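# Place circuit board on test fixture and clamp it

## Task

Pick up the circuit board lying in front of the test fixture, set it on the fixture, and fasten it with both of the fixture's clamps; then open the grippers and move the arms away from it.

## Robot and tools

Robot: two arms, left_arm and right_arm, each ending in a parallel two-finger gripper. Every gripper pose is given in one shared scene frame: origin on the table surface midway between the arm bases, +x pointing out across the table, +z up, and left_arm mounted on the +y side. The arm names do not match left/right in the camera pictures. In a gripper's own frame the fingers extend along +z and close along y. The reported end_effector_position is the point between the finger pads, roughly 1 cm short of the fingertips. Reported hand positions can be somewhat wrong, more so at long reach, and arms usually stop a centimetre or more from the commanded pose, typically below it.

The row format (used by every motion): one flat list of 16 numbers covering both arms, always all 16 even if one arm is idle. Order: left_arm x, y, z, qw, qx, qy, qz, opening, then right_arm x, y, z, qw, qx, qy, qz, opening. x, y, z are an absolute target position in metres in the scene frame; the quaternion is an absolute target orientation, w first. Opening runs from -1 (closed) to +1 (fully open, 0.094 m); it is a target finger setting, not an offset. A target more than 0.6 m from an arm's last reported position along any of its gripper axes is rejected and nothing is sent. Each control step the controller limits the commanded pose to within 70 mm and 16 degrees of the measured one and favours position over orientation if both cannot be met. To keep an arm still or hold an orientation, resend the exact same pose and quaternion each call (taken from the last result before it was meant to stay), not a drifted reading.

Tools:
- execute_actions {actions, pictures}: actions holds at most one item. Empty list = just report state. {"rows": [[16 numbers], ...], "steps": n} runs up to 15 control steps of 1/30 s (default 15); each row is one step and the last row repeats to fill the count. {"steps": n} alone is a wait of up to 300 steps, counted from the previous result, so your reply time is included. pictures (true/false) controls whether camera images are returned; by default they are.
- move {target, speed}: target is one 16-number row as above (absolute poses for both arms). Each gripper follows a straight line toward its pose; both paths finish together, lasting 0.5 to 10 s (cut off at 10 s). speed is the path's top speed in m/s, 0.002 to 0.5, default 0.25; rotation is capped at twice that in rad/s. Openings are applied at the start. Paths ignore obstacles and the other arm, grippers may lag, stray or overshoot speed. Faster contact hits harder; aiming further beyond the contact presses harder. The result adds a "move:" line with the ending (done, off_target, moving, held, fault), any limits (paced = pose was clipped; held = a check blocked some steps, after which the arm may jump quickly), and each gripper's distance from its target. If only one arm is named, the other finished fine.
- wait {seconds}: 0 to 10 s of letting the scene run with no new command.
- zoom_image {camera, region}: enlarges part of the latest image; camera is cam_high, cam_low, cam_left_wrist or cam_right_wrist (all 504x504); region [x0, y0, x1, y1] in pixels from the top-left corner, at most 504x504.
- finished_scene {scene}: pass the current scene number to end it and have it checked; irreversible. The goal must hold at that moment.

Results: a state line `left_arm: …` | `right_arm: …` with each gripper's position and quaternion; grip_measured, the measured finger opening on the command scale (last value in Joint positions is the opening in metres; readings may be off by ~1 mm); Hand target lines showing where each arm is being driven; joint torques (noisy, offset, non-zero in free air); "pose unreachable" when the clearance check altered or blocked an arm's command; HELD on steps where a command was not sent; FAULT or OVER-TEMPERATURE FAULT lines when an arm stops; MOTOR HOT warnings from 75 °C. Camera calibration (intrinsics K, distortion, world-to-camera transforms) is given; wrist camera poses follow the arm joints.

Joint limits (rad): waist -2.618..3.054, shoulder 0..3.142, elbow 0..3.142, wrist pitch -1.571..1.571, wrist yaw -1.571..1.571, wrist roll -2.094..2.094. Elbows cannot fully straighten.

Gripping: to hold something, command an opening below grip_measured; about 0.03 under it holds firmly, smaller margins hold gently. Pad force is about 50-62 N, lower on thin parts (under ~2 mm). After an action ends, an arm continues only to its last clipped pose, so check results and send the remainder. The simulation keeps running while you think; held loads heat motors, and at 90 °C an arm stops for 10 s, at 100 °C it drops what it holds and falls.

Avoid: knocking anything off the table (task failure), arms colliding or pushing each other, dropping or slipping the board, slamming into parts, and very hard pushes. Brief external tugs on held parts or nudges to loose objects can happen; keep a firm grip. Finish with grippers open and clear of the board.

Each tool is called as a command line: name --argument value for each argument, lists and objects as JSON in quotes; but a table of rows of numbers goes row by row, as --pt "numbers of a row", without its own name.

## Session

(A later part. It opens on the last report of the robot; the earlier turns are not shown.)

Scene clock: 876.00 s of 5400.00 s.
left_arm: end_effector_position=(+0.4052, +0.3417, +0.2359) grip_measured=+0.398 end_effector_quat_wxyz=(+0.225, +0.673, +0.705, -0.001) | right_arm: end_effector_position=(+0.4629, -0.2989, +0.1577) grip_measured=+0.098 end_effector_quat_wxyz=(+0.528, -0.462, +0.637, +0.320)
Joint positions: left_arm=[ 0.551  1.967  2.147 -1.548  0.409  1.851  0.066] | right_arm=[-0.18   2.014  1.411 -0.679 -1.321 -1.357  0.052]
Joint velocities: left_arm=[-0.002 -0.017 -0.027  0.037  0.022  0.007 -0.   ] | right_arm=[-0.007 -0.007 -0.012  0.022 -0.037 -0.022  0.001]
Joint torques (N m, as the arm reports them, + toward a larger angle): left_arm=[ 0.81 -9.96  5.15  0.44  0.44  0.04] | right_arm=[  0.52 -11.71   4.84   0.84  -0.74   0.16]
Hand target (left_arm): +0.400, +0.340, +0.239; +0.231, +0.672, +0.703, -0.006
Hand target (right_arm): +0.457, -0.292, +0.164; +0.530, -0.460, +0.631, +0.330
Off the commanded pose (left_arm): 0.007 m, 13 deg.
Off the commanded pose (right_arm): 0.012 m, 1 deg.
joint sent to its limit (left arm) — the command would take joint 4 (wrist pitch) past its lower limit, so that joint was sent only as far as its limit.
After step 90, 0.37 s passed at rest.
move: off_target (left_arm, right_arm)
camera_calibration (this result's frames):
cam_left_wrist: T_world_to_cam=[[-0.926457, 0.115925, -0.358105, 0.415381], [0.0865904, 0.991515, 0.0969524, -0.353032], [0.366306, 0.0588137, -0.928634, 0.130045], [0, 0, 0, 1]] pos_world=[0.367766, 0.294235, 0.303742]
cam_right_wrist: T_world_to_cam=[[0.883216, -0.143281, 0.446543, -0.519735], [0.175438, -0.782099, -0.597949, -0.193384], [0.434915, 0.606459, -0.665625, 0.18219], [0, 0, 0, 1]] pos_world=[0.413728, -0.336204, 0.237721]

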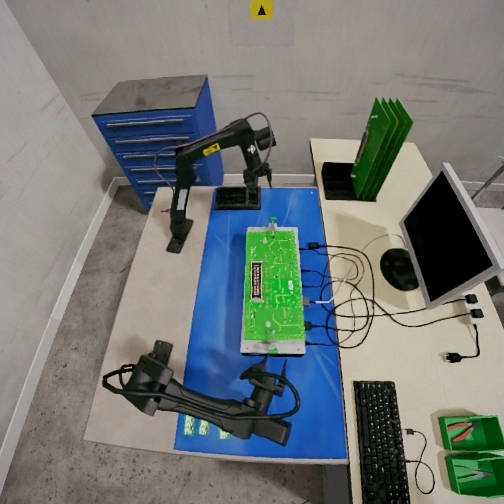

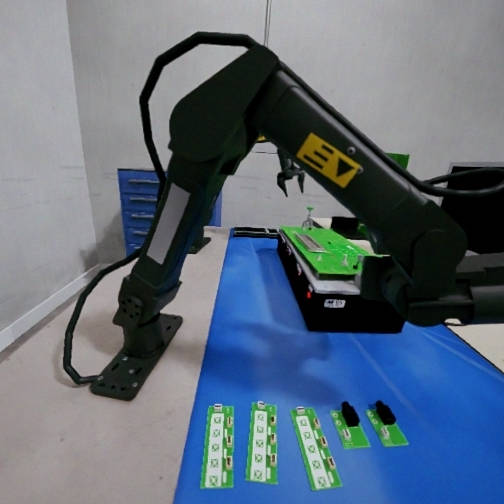

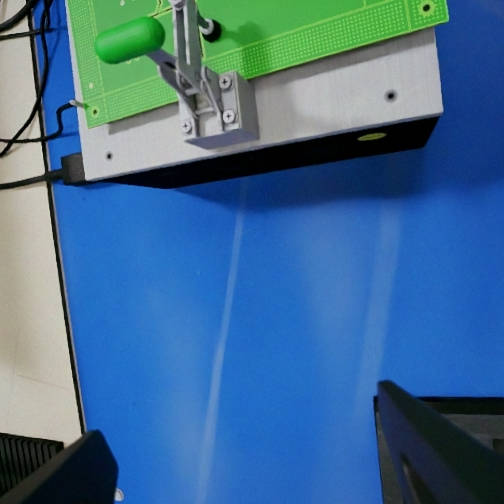

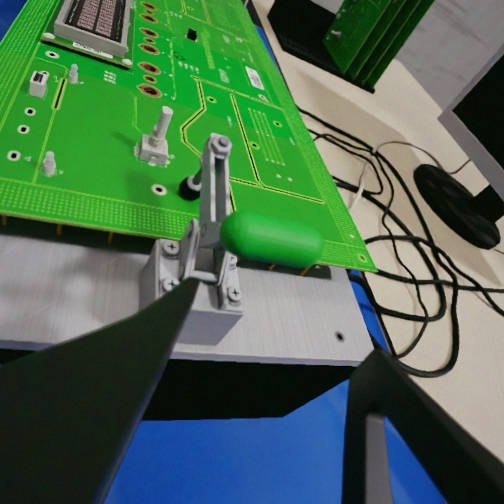

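move --target '[0.40,0.34,0.24,0.17,0.686,0.686,-0.1,0.4,0.456,-0.272,0.168,0.53,-0.46,0.63,0.33,0.1]' --speed 0.04

Scene clock: 882.80 s of 5400.00 s.
left_arm: end_effector_position=(+0.4052, +0.3417, +0.2359) grip_measured=+0.398 end_effector_quat_wxyz=(+0.225, +0.673, +0.705, -0.001) | right_arm: end_effector_position=(+0.4629, -0.2778, +0.1650) grip_measured=+0.098 end_effector_quat_wxyz=(+0.533, -0.460, +0.631, +0.325)
Joint positions: left_arm=[ 0.551  1.967  2.147 -1.548  0.409  1.851  0.066] | right_arm=[-0.129  1.951  1.316 -0.453 -1.319 -1.158  0.052]
Joint velocities: left_arm=[-0.032 -0.002  0.007 -0.007 -0.051 -0.037 -0.001] | right_arm=[-0.007 -0.007  0.002 -0.007 -0.037  0.022 -0.001]
Joint torques (N m, as the arm reports them, + toward a larger angle): left_arm=[ 0.74 -9.77  4.96  0.39  0.45  0.04] | right_arm=[  0.51 -11.18   4.64   1.07  -0.51   0.1 ]
Hand target (left_arm): +0.400, +0.340, +0.239; +0.231, +0.672, +0.703, -0.006
Hand target (right_arm): +0.457, -0.272, +0.168; +0.531, -0.460, +0.631, +0.330
Off the commanded pose (left_arm): 0.007 m, 13 deg.
Off the commanded pose (right_arm): 0.009 m, 1 deg.
joint sent to its limit (left arm) — the command would take joint 4 (wrist pitch) past its lower limit, so that joint was sent only as far as its limit.
After step 90, 0.67 s passed at rest.
move: off_target (left_arm)
camera_calibration (this result's frames):
cam_left_wrist: T_world_to_cam=[[-0.926457, 0.115925, -0.358105, 0.415381], [0.0865904, 0.991515, 0.0969524, -0.353032], [0.366306, 0.0588137, -0.928634, 0.130045], [0, 0, 0, 1]] pos_world=[0.367766, 0.294235, 0.303742]
cam_right_wrist: T_world_to_cam=[[0.880896, -0.146694, 0.450004, -0.520369], [0.182457, -0.77203, -0.608834, -0.171149], [0.436729, 0.618425, -0.653313, 0.17468], [0, 0, 0, 1]] pos_world=[0.41333, -0.316494, 0.244088]

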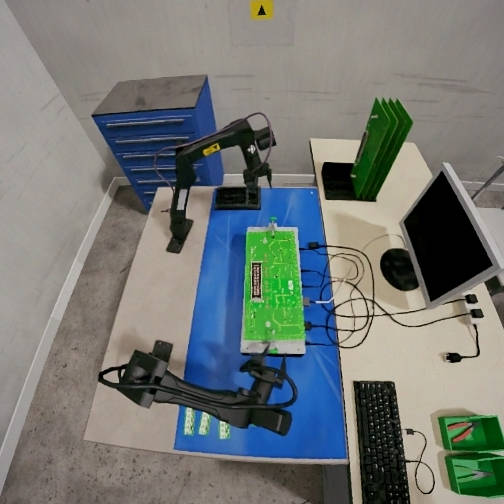

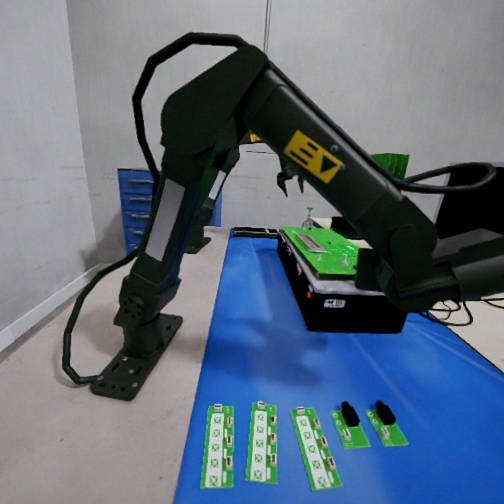

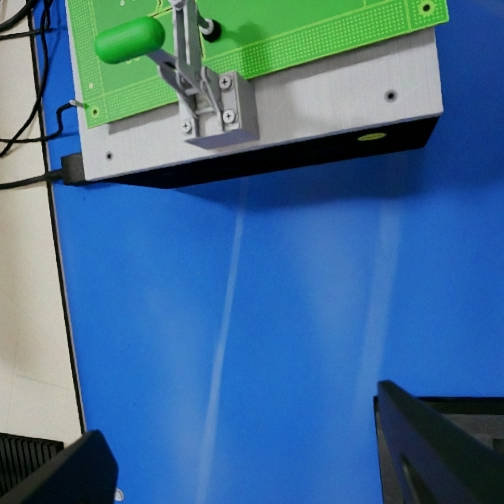

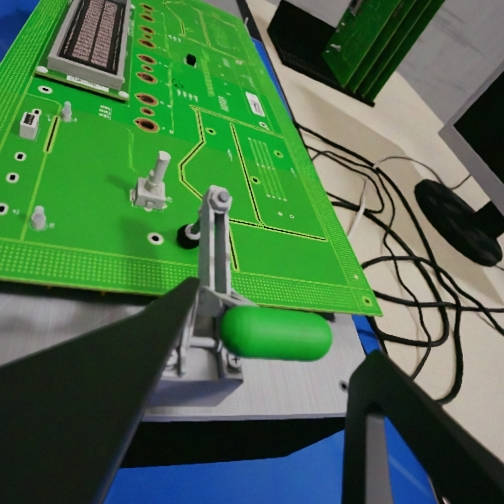

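move --target '[0.40,0.34,0.24,0.17,0.686,0.686,-0.1,0.4,0.456,-0.272,0.170,0.53,-0.46,0.63,0.33,-0.6]' --speed 0.04

Scene clock: 892.97 s of 5400.00 s.
left_arm: end_effector_position=(+0.4052, +0.3417, +0.2359) grip_measured=+0.398 end_effector_quat_wxyz=(+0.225, +0.673, +0.705, -0.001) | right_arm: end_effector_position=(+0.4569, -0.2742, +0.1637) grip_measured=-0.545 end_effector_quat_wxyz=(+0.527, -0.451, +0.634, +0.344)
Joint positions: left_arm=[ 0.551  1.967  2.147 -1.548  0.409  1.851  0.066] | right_arm=[-0.127  1.951  1.307 -0.484 -1.337 -1.158  0.021]
Joint velocities: left_arm=[ 0.002 -0.002 -0.012 -0.081  0.022 -0.037 -0.   ] | right_arm=[-0.007 -0.007 -0.002  0.007 -0.037  0.037 -0.   ]
Joint torques (N m, as the arm reports them, + toward a larger angle): left_arm=[ 0.64 -9.85  4.93  0.45  0.45 -0.03] | right_arm=[  0.32 -11.53   6.     1.12  -0.34   0.02]
Hand target (left_arm): +0.400, +0.340, +0.239; +0.231, +0.672, +0.703, -0.006
Hand target (right_arm): +0.456, -0.272, +0.170; +0.530, -0.461, +0.630, +0.331
Off the commanded pose (left_arm): 0.007 m, 13 deg.
Off the commanded pose (right_arm): 0.007 m, 2 deg.
joint sent to its limit (left arm) — the command would take joint 4 (wrist pitch) past its lower limit, so that joint was sent only as far as its limit.
After step 90, 4.03 s passed at rest.
move: off_target (left_arm)
camera_calibration (this result's frames):
cam_left_wrist: T_world_to_cam=[[-0.926457, 0.115925, -0.358105, 0.415381], [0.0865904, 0.991515, 0.0969524, -0.353032], [0.366306, 0.0588137, -0.928634, 0.130045], [0, 0, 0, 1]] pos_world=[0.367766, 0.294235, 0.303742]
cam_right_wrist: T_world_to_cam=[[0.896979, -0.14851, 0.416382, -0.516388], [0.169773, -0.753936, -0.634631, -0.153073], [0.408175, 0.639941, -0.651052, 0.192831], [0, 0, 0, 1]] pos_world=[0.410468, -0.315496, 0.243412]

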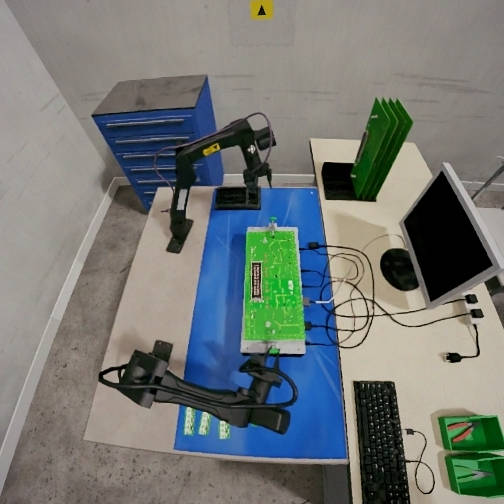

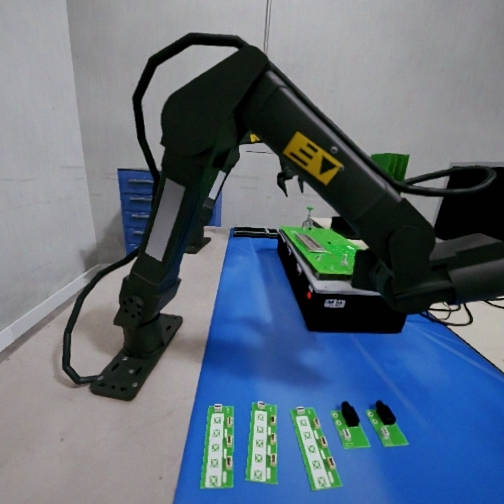

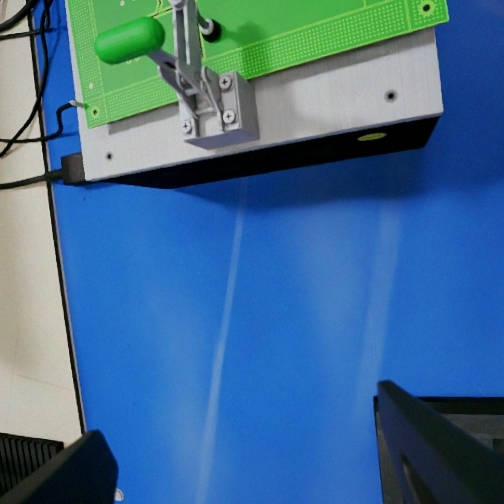

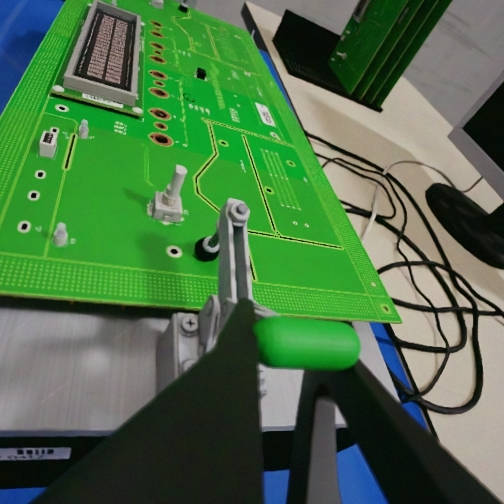

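move --target '[0.40,0.34,0.24,0.17,0.686,0.686,-0.1,0.4,0.456,-0.225,0.195,0.53,-0.46,0.63,0.33,-0.65]' --speed 0.05

Scene clock: 899.47 s of 5400.00 s.
left_arm: end_effector_position=(+0.4052, +0.3417, +0.2359) grip_measured=+0.398 end_effector_quat_wxyz=(+0.225, +0.673, +0.705, -0.001) | right_arm: end_effector_position=(+0.4544, -0.2624, +0.1557) grip_measured=-0.647 end_effector_quat_wxyz=(+0.483, -0.397, +0.705, +0.336)
Joint positions: left_arm=[ 0.551  1.967  2.147 -1.548  0.409  1.851  0.066] | right_arm=[-0.079  1.851  1.187 -0.306 -1.188 -0.839  0.017]
Joint velocities: left_arm=[-0.002 -0.012  0.002 -0.037 -0.037 -0.022 -0.001] | right_arm=[ 0.022 -0.007 -0.017 -0.037 -0.022  0.007  0.   ]
Joint torques (N m, as the arm reports them, + toward a larger angle): left_arm=[ 0.68 -9.88  4.66  0.43  0.49  0.04] | right_arm=[  4.54 -12.27   7.62   2.24  -1.2   -0.11]
Hand target (left_arm): +0.400, +0.340, +0.239; +0.231, +0.672, +0.703, -0.006
Hand target (right_arm): +0.452, -0.227, +0.194; +0.526, -0.463, +0.630, +0.333
Off the commanded pose (left_arm): 0.007 m, 13 deg.
Off the commanded pose (right_arm): 0.054 m, 12 deg.
joint sent to its limit (left arm) — the command would take joint 4 (wrist pitch) past its lower limit, so that joint was sent only as far as its limit.
After step 90, 0.93 s passed at rest.
move: off_target (left_arm, right_arm)
camera_calibration (this result's frames):
cam_left_wrist: T_world_to_cam=[[-0.926457, 0.115925, -0.358105, 0.415381], [0.0865904, 0.991515, 0.0969524, -0.353032], [0.366306, 0.0588137, -0.928634, 0.130045], [0, 0, 0, 1]] pos_world=[0.367766, 0.294235, 0.303742]
cam_right_wrist: T_world_to_cam=[[0.931659, -0.23507, 0.277046, -0.525792], [-0.0161637, -0.788569, -0.614734, -0.0765634], [0.362975, 0.568244, -0.738477, 0.19644], [0, 0, 0, 1]] pos_world=[0.417318, -0.295599, 0.243668]

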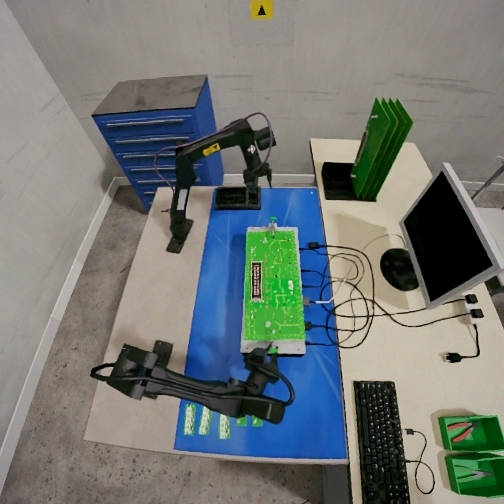

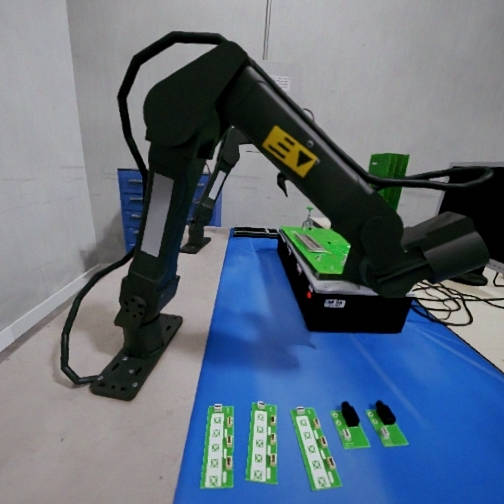

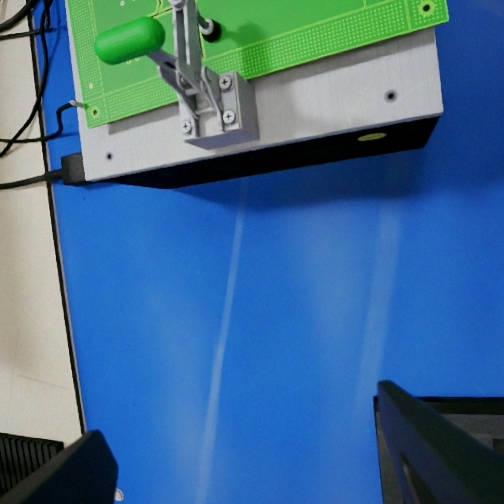

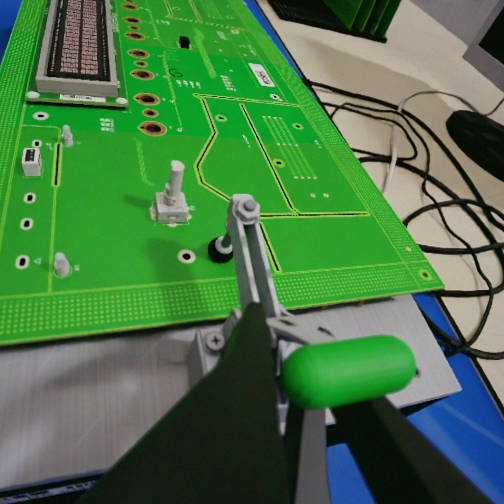

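move --target '[0.40,0.34,0.24,0.17,0.686,0.686,-0.1,0.4,0.456,-0.17,0.22,0.56,-0.50,0.57,0.33,-0.7]' --speed 0.2

Scene clock: 915.33 s of 5400.00 s.
left_arm: end_effector_position=(+0.4052, +0.3417, +0.2359) grip_measured=+0.398 end_effector_quat_wxyz=(+0.225, +0.673, +0.705, -0.001) | right_arm: end_effector_position=(+0.4598, -0.1742, +0.1979) grip_measured=-0.698 end_effector_quat_wxyz=(+0.543, -0.462, +0.621, +0.325)
Joint positions: left_arm=[ 0.551  1.967  2.147 -1.548  0.409  1.851  0.066] | right_arm=[ 0.142  1.788  1.097  0.199 -1.136 -0.554  0.014]
Joint velocities: left_arm=[ 0.017 -0.002  0.002 -0.007 -0.051  0.066 -0.   ] | right_arm=[-0.012  0.076  0.144 -0.022 -0.462 -0.256 -0.001]
Joint torques (N m, as the arm reports them, + toward a larger angle): left_arm=[ 0.84 -9.81  5.09  0.45  0.47  0.05] | right_arm=[-0.39 -8.31 10.    1.72 -0.42 -0.05]
Hand target (left_arm): +0.400, +0.340, +0.239; +0.231, +0.672, +0.704, -0.006
Hand target (right_arm): +0.458, -0.170, +0.220; +0.565, -0.496, +0.572, +0.328
Off the commanded pose (left_arm): 0.007 m, 13 deg.
Off the commanded pose (right_arm): 0.023 m, 8 deg.
joint sent to its limit (left arm) — the command would take joint 4 (wrist pitch) past its lower limit, so that joint was sent only as far as its limit.
After step 90, 6.83 s passed at rest.
move: moving (right_arm; no rest 5 s after the path's end), off_target (left_arm); limits=paced
camera_calibration (this result's frames):
cam_left_wrist: T_world_to_cam=[[-0.926457, 0.115925, -0.358105, 0.415381], [0.0865904, 0.991515, 0.0969524, -0.353032], [0.366306, 0.0588137, -0.928634, 0.130045], [0, 0, 0, 1]] pos_world=[0.367766, 0.294235, 0.303742]
cam_right_wrist: T_world_to_cam=[[0.869568, -0.147896, 0.471146, -0.516487], [0.202979, -0.762721, -0.614049, -0.0773488], [0.450168, 0.62959, -0.633218, 0.125233], [0, 0, 0, 1]] pos_world=[0.408445, -0.214227, 0.275145]

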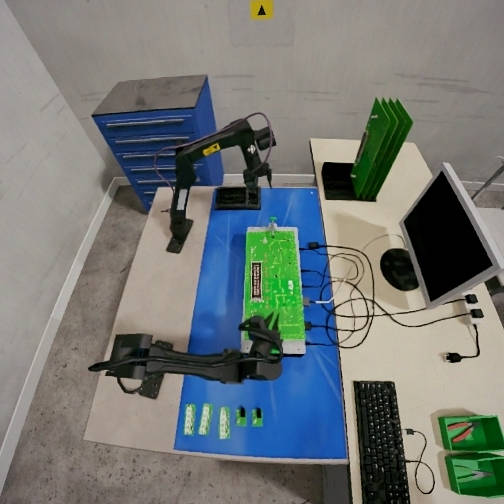

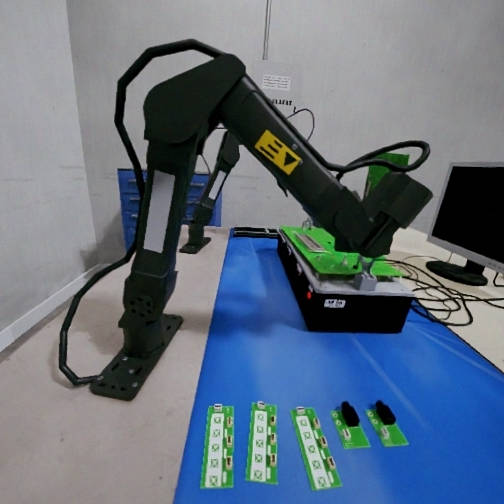

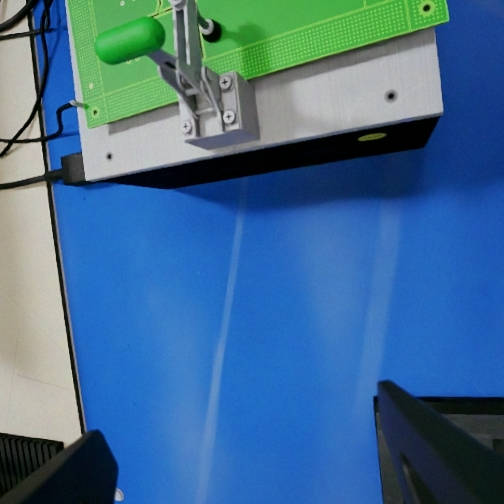

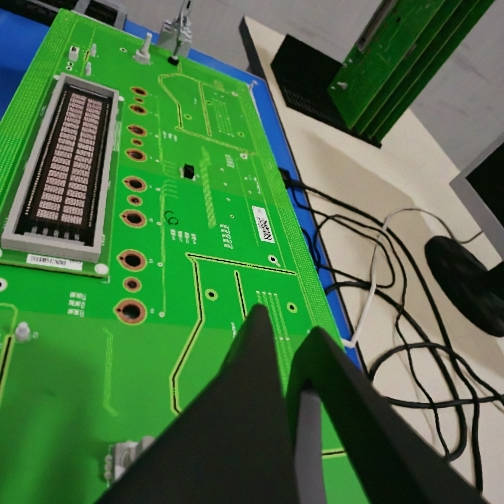

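It broke through at some point; lift and check the clamp.

move --target '[0.40,0.34,0.24,0.17,0.686,0.686,-0.1,0.4,0.44,-0.21,0.28,0.54,-0.46,0.62,0.33,-0.7]' --speed 0.15

move --target '[0.40,0.34,0.24,0.17,0.686,0.686,-0.1,0.4,0.33,-0.40,0.28,0.54,-0.46,0.62,0.33,0.2]'

zoom_image --camera "cam_low" --region '[270,180,430,310]'

Scene clock: 921.50 s of 5400.00 s.
left_arm: end_effector_position=(+0.4052, +0.3417, +0.2359) grip_measured=+0.398 end_effector_quat_wxyz=(+0.225, +0.673, +0.705, -0.001) | right_arm: end_effector_position=(+0.4419, -0.2081, +0.2650) grip_measured=-0.698 end_effector_quat_wxyz=(+0.533, -0.455, +0.631, +0.332)
Joint positions: left_arm=[ 0.551  1.967  2.147 -1.548  0.409  1.851  0.066] | right_arm=[ 0.045  1.664  1.278 -0.26  -1.214 -0.682  0.014]
Joint velocities: left_arm=[ 0.002 -0.017  0.012 -0.037  0.081 -0.081  0.   ] | right_arm=[-0.002 -0.002  0.012 -0.022  0.022 -0.022 -0.001]
Joint torques (N m, as the arm reports them, + toward a larger angle): left_arm=[ 0.71 -9.94  5.15  0.41  0.42  0.02] | right_arm=[-0.58 -8.35  9.78  1.3  -0.53  0.  ]
Hand target (left_arm): +0.400, +0.340, +0.239; +0.231, +0.672, +0.703, -0.006
Hand target (right_arm): +0.440, -0.210, +0.280; +0.541, -0.461, +0.621, +0.330
Off the commanded pose (left_arm): 0.007 m, 13 deg.
Off the commanded pose (right_arm): 0.015 m, 2 deg.
joint sent to its limit (left arm) — the command would take joint 4 (wrist pitch) past its lower limit, so that joint was sent only as far as its limit.
After step 90, 1.77 s passed at rest.
move: off_target (left_arm, right_arm)
camera_calibration (this result's frames):
cam_left_wrist: T_world_to_cam=[[-0.926457, 0.115925, -0.358105, 0.415381], [0.0865904, 0.991515, 0.0969524, -0.353032], [0.366306, 0.0588137, -0.928634, 0.130045], [0, 0, 0, 1]] pos_world=[0.367766, 0.294235, 0.303742]
cam_right_wrist: T_world_to_cam=[[0.885249, -0.152954, 0.439248, -0.537036], [0.177062, -0.762453, -0.622345, -0.0446424], [0.430097, 0.628705, -0.647879, 0.209777], [0, 0, 0, 1]] pos_world=[0.393091, -0.248067, 0.344019]

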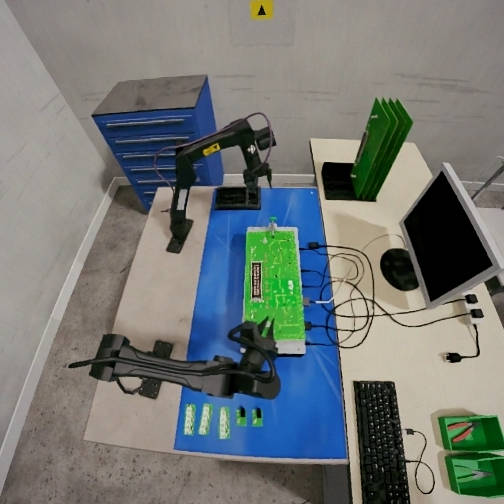

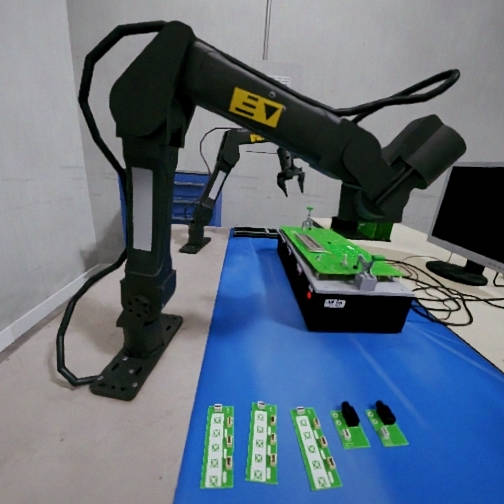

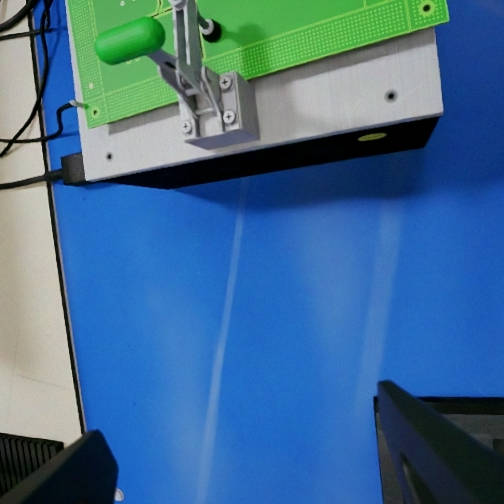

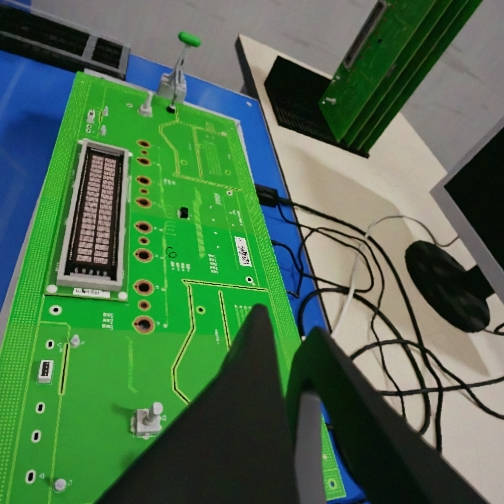

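Scene clock: 924.07 s of 5400.00 s.
left_arm: end_effector_position=(+0.4052, +0.3417, +0.2360) grip_measured=+0.398 end_effector_quat_wxyz=(+0.225, +0.673, +0.704, -0.001) | right_arm: end_effector_position=(+0.3224, -0.3992, +0.2742) grip_measured=+0.198 end_effector_quat_wxyz=(+0.572, -0.366, +0.708, +0.193)
Joint positions: left_arm=[ 0.551  1.967  2.147 -1.548  0.41   1.851  0.066] | right_arm=[-0.674  1.563  1.358 -1.547 -1.291 -1.91   0.056]
Joint velocities: left_arm=[ 0.017 -0.012 -0.012 -0.022 -0.066 -0.066 -0.001] | right_arm=[ 0.017  0.007  0.012  0.007  0.139  0.037 -0.002]
Joint torques (N m, as the arm reports them, + toward a larger angle): left_arm=[ 0.7  -9.93  4.72  0.41  0.47  0.05] | right_arm=[ 0.55 -4.67  8.42 -0.01 -0.57 -0.03]
Hand target (left_arm): +0.400, +0.340, +0.239; +0.231, +0.672, +0.703, -0.006
Hand target (right_arm): +0.325, -0.399, +0.280; +0.572, -0.374, +0.705, +0.191
Off the commanded pose (left_arm): 0.007 m, 13 deg.
Off the commanded pose (right_arm): 0.010 m, 22 deg; orientation clipped at the last step of the last action.
joint sent to its limit (left arm) — the command would take joint 4 (wrist pitch) past its lower limit, so that joint was sent only as far as its limit.
joint sent to its limit (right arm) — the command would take joint 4 (wrist pitch) past its lower limit, so that joint was sent only as far as its limit.
move: off_target (left_arm, right_arm); limits=paced
camera_calibration (this result's frames):
cam_left_wrist: T_world_to_cam=[[-0.9264, 0.115871, -0.35827, 0.415448], [0.0866534, 0.991542, 0.0966184, -0.352932], [0.366436, 0.0584619, -0.928605, 0.130128], [0, 0, 0, 1]] pos_world=[0.36777, 0.294201, 0.30378]
cam_right_wrist: T_world_to_cam=[[0.767854, -0.406311, 0.495289, -0.543208], [-0.0924561, -0.835326, -0.541925, -0.127712], [0.633918, 0.370327, -0.678974, 0.226891], [0, 0, 0, 1]] pos_world=[0.261466, -0.411417, 0.353888]

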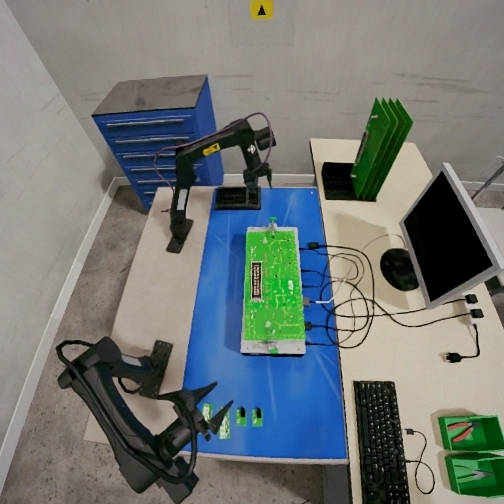

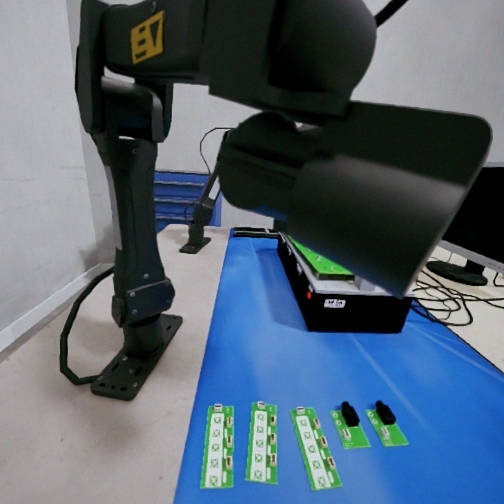

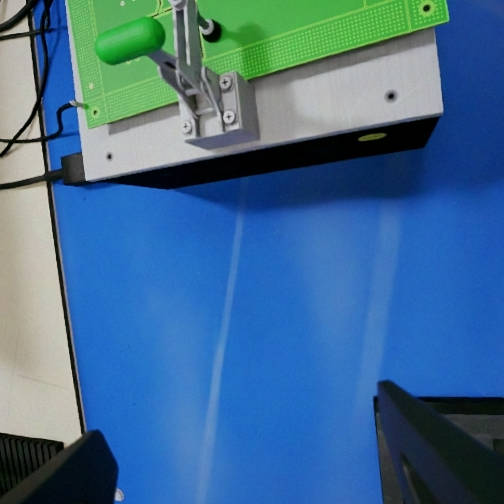

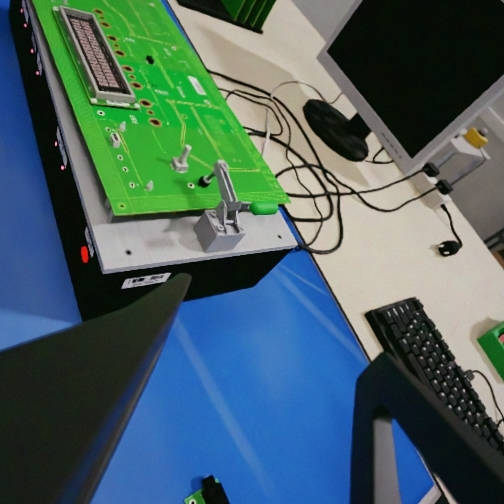

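Region (270, 180, 430, 310) of cam_low's 504x504 image, scaled by 3.150, with more detail than that image has; it fills the top 410 rows of this view, and the rest is white.

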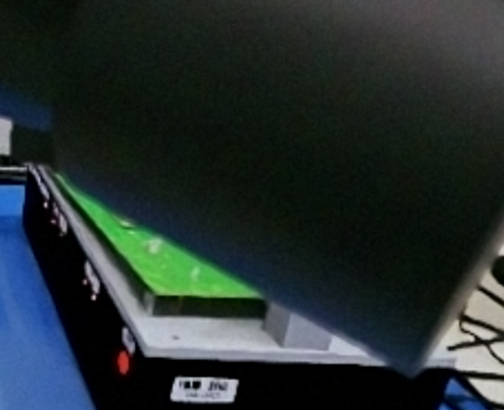

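move --target '[0.40,0.34,0.24,0.17,0.686,0.686,-0.1,0.4,0.459,-0.215,0.23,-0.1,0.70,-0.70,0.05,-0.55]' --speed 0.2

Scene clock: 935.97 s of 5400.00 s.
left_arm: end_effector_position=(+0.4052, +0.3417, +0.2359) grip_measured=+0.398 end_effector_quat_wxyz=(+0.225, +0.673, +0.705, -0.001) | right_arm: end_effector_position=(+0.4627, -0.2167, +0.2258) grip_measured=-0.548 end_effector_quat_wxyz=(-0.123, +0.697, -0.703, +0.073)
Joint positions: left_arm=[ 0.551  1.967  2.147 -1.548  0.409  1.851  0.066] | right_arm=[ 0.411  2.13   2.392 -1.546  0.005 -1.298  0.021]
Joint velocities: left_arm=[ 0.017 -0.007  0.002  0.007 -0.066 -0.051 -0.002] | right_arm=[-0.012  0.002 -0.007 -0.051  0.051 -0.066 -0.   ]
Joint torques (N m, as the arm reports them, + toward a larger angle): left_arm=[ 0.85 -9.73  4.99  0.45  0.48 -0.02] | right_arm=[ 0.17 -9.65  8.48  0.83  0.06  0.1 ]
Hand target (left_arm): +0.400, +0.340, +0.239; +0.231, +0.672, +0.704, -0.006
Hand target (right_arm): +0.463, -0.217, +0.231; -0.125, +0.694, -0.705, +0.078
Off the commanded pose (left_arm): 0.007 m, 13 deg.
Off the commanded pose (right_arm): 0.006 m, 4 deg.
joint sent to its limit (left arm) — the command would take joint 4 (wrist pitch) past its lower limit, so that joint was sent only as far as its limit.
joint sent to its limit (right arm) — the command would take joint 4 (wrist pitch) past its lower limit, so that joint was sent only as far as its limit.
After step 90, 5.17 s passed at rest.
move: off_target (left_arm, right_arm)
camera_calibration (this result's frames):
cam_left_wrist: T_world_to_cam=[[-0.926457, 0.115925, -0.358105, 0.415381], [0.0865904, 0.991515, 0.0969524, -0.353032], [0.366306, 0.0588137, -0.928634, 0.130045], [0, 0, 0, 1]] pos_world=[0.367766, 0.294235, 0.303742]
cam_right_wrist: T_world_to_cam=[[0.897623, 0.400303, 0.184475, -0.367878], [0.253013, -0.810673, 0.52801, -0.384651], [0.360912, -0.427279, -0.82896, 0.0248456], [0, 0, 0, 1]] pos_world=[0.41857, -0.153947, 0.291559]

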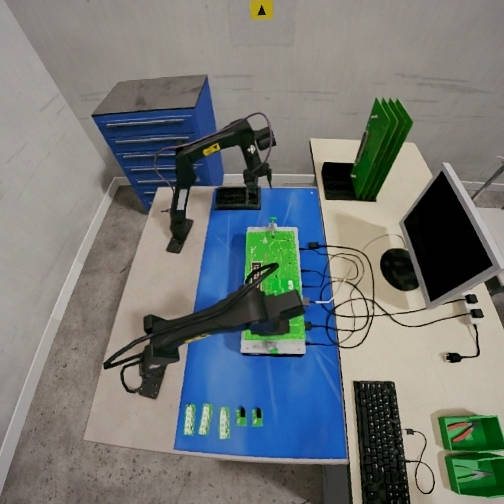

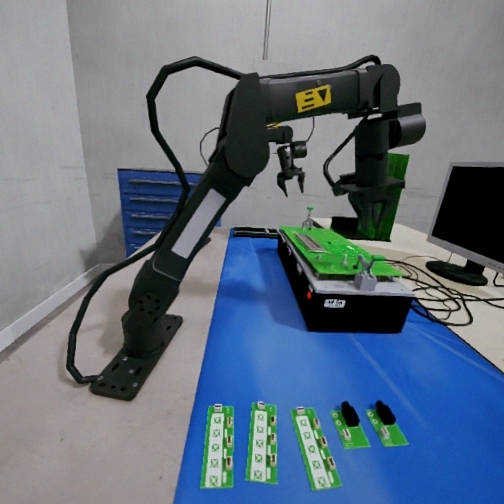

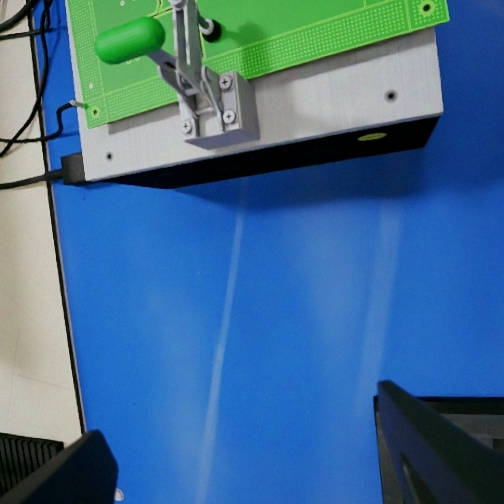

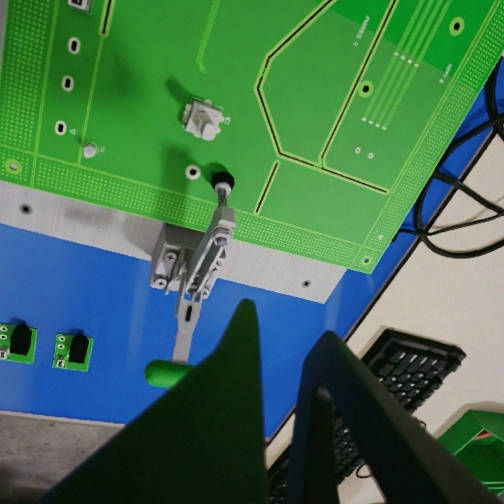

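zoom_image --camera "cam_low" --region '[310,220,420,310]'

Region (310, 220, 420, 310) of cam_low's 504x504 image, scaled by 4.582, with more detail than that image has; it fills the top 412 rows of this view, and the rest is white.

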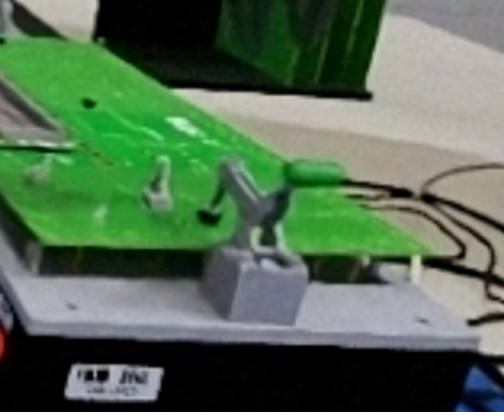

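move --target '[0.40,0.34,0.24,0.17,0.686,0.686,-0.1,0.4,0.459,-0.213,0.12,-0.12,0.70,-0.70,0.07,-1]' --speed 0.04

zoom_image --camera "cam_low" --region '[310,220,420,310]'

Scene clock: 950.67 s of 5400.00 s.
left_arm: end_effector_position=(+0.4052, +0.3417, +0.2359) grip_measured=+0.398 end_effector_quat_wxyz=(+0.225, +0.673, +0.705, -0.001) | right_arm: end_effector_position=(+0.4798, -0.2137, +0.1362) grip_measured=-0.999 end_effector_quat_wxyz=(-0.153, +0.692, -0.699, +0.095)
Joint positions: left_arm=[ 0.551  1.967  2.147 -1.548  0.409  1.851  0.066] | right_arm=[ 0.411  1.995  1.792 -1.005  0.014 -1.298  0.   ]
Joint velocities: left_arm=[-0.002 -0.002 -0.002 -0.007  0.007 -0.037 -0.001] | right_arm=[-0.002  0.002 -0.002 -0.022 -0.007 -0.037  0.001]
Joint torques (N m, as the arm reports them, + toward a larger angle): left_arm=[  0.67 -10.     4.99   0.36   0.42  -0.01] | right_arm=[  0.51 -10.57   3.64   0.63  -0.08   0.03]
Hand target (left_arm): +0.400, +0.340, +0.239; +0.231, +0.672, +0.703, -0.006
Hand target (right_arm): +0.458, -0.214, +0.121; -0.120, +0.700, -0.700, +0.070
Off the commanded pose (left_arm): 0.007 m, 13 deg.
Off the commanded pose (right_arm): 0.026 m, 5 deg.
joint sent to its limit (left arm) — the command would take joint 4 (wrist pitch) past its lower limit, so that joint was sent only as far as its limit.
After step 90, 8.57 s passed at rest.
move: off_target (left_arm, right_arm)
camera_calibration (this result's frames):
cam_left_wrist: T_world_to_cam=[[-0.926457, 0.115925, -0.358105, 0.415381], [0.0865904, 0.991515, 0.0969524, -0.353032], [0.366306, 0.0588137, -0.928634, 0.130045], [0, 0, 0, 1]] pos_world=[0.367766, 0.294235, 0.303742]
cam_right_wrist: T_world_to_cam=[[0.882631, 0.394933, 0.254934, -0.371446], [0.211092, -0.817582, 0.535724, -0.321662], [0.420004, -0.419032, -0.80499, -0.0840993], [0, 0, 0, 1]] pos_world=[0.431072, -0.151529, 0.199317]

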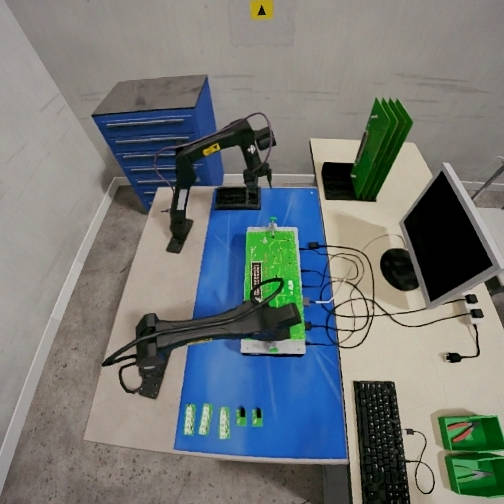

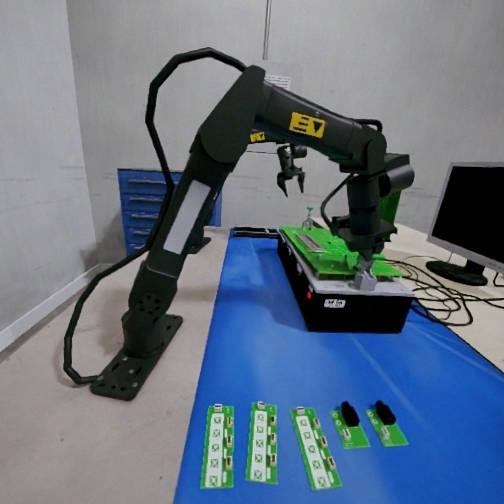

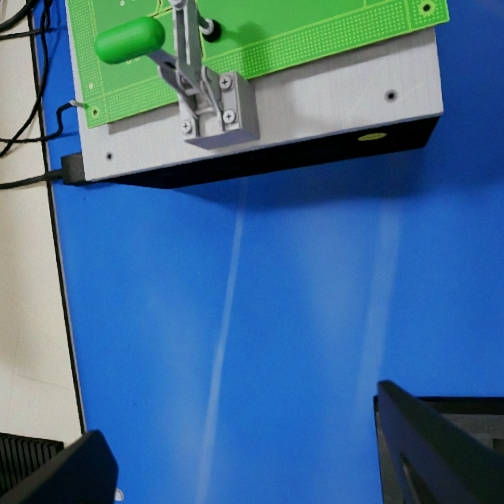

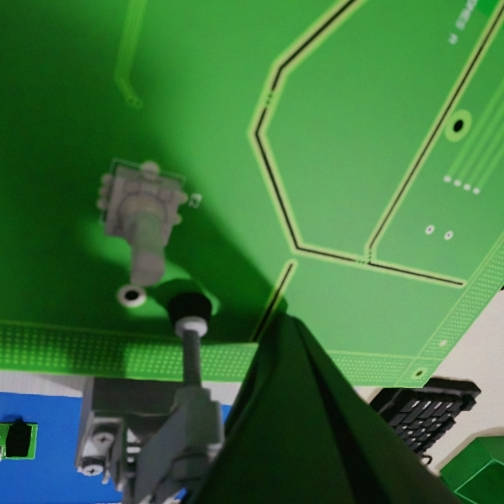

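Region (310, 220, 420, 310) of cam_low's 504x504 image, scaled by 4.582, with more detail than that image has; it fills the top 412 rows of this view, and the rest is white.

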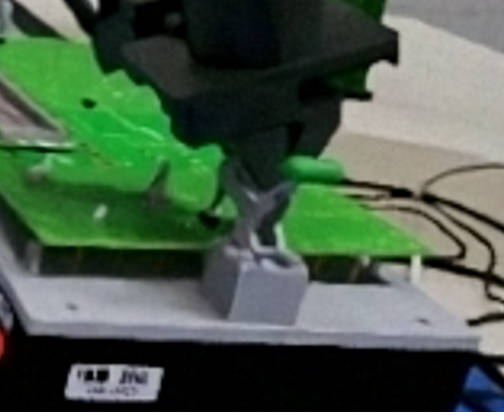

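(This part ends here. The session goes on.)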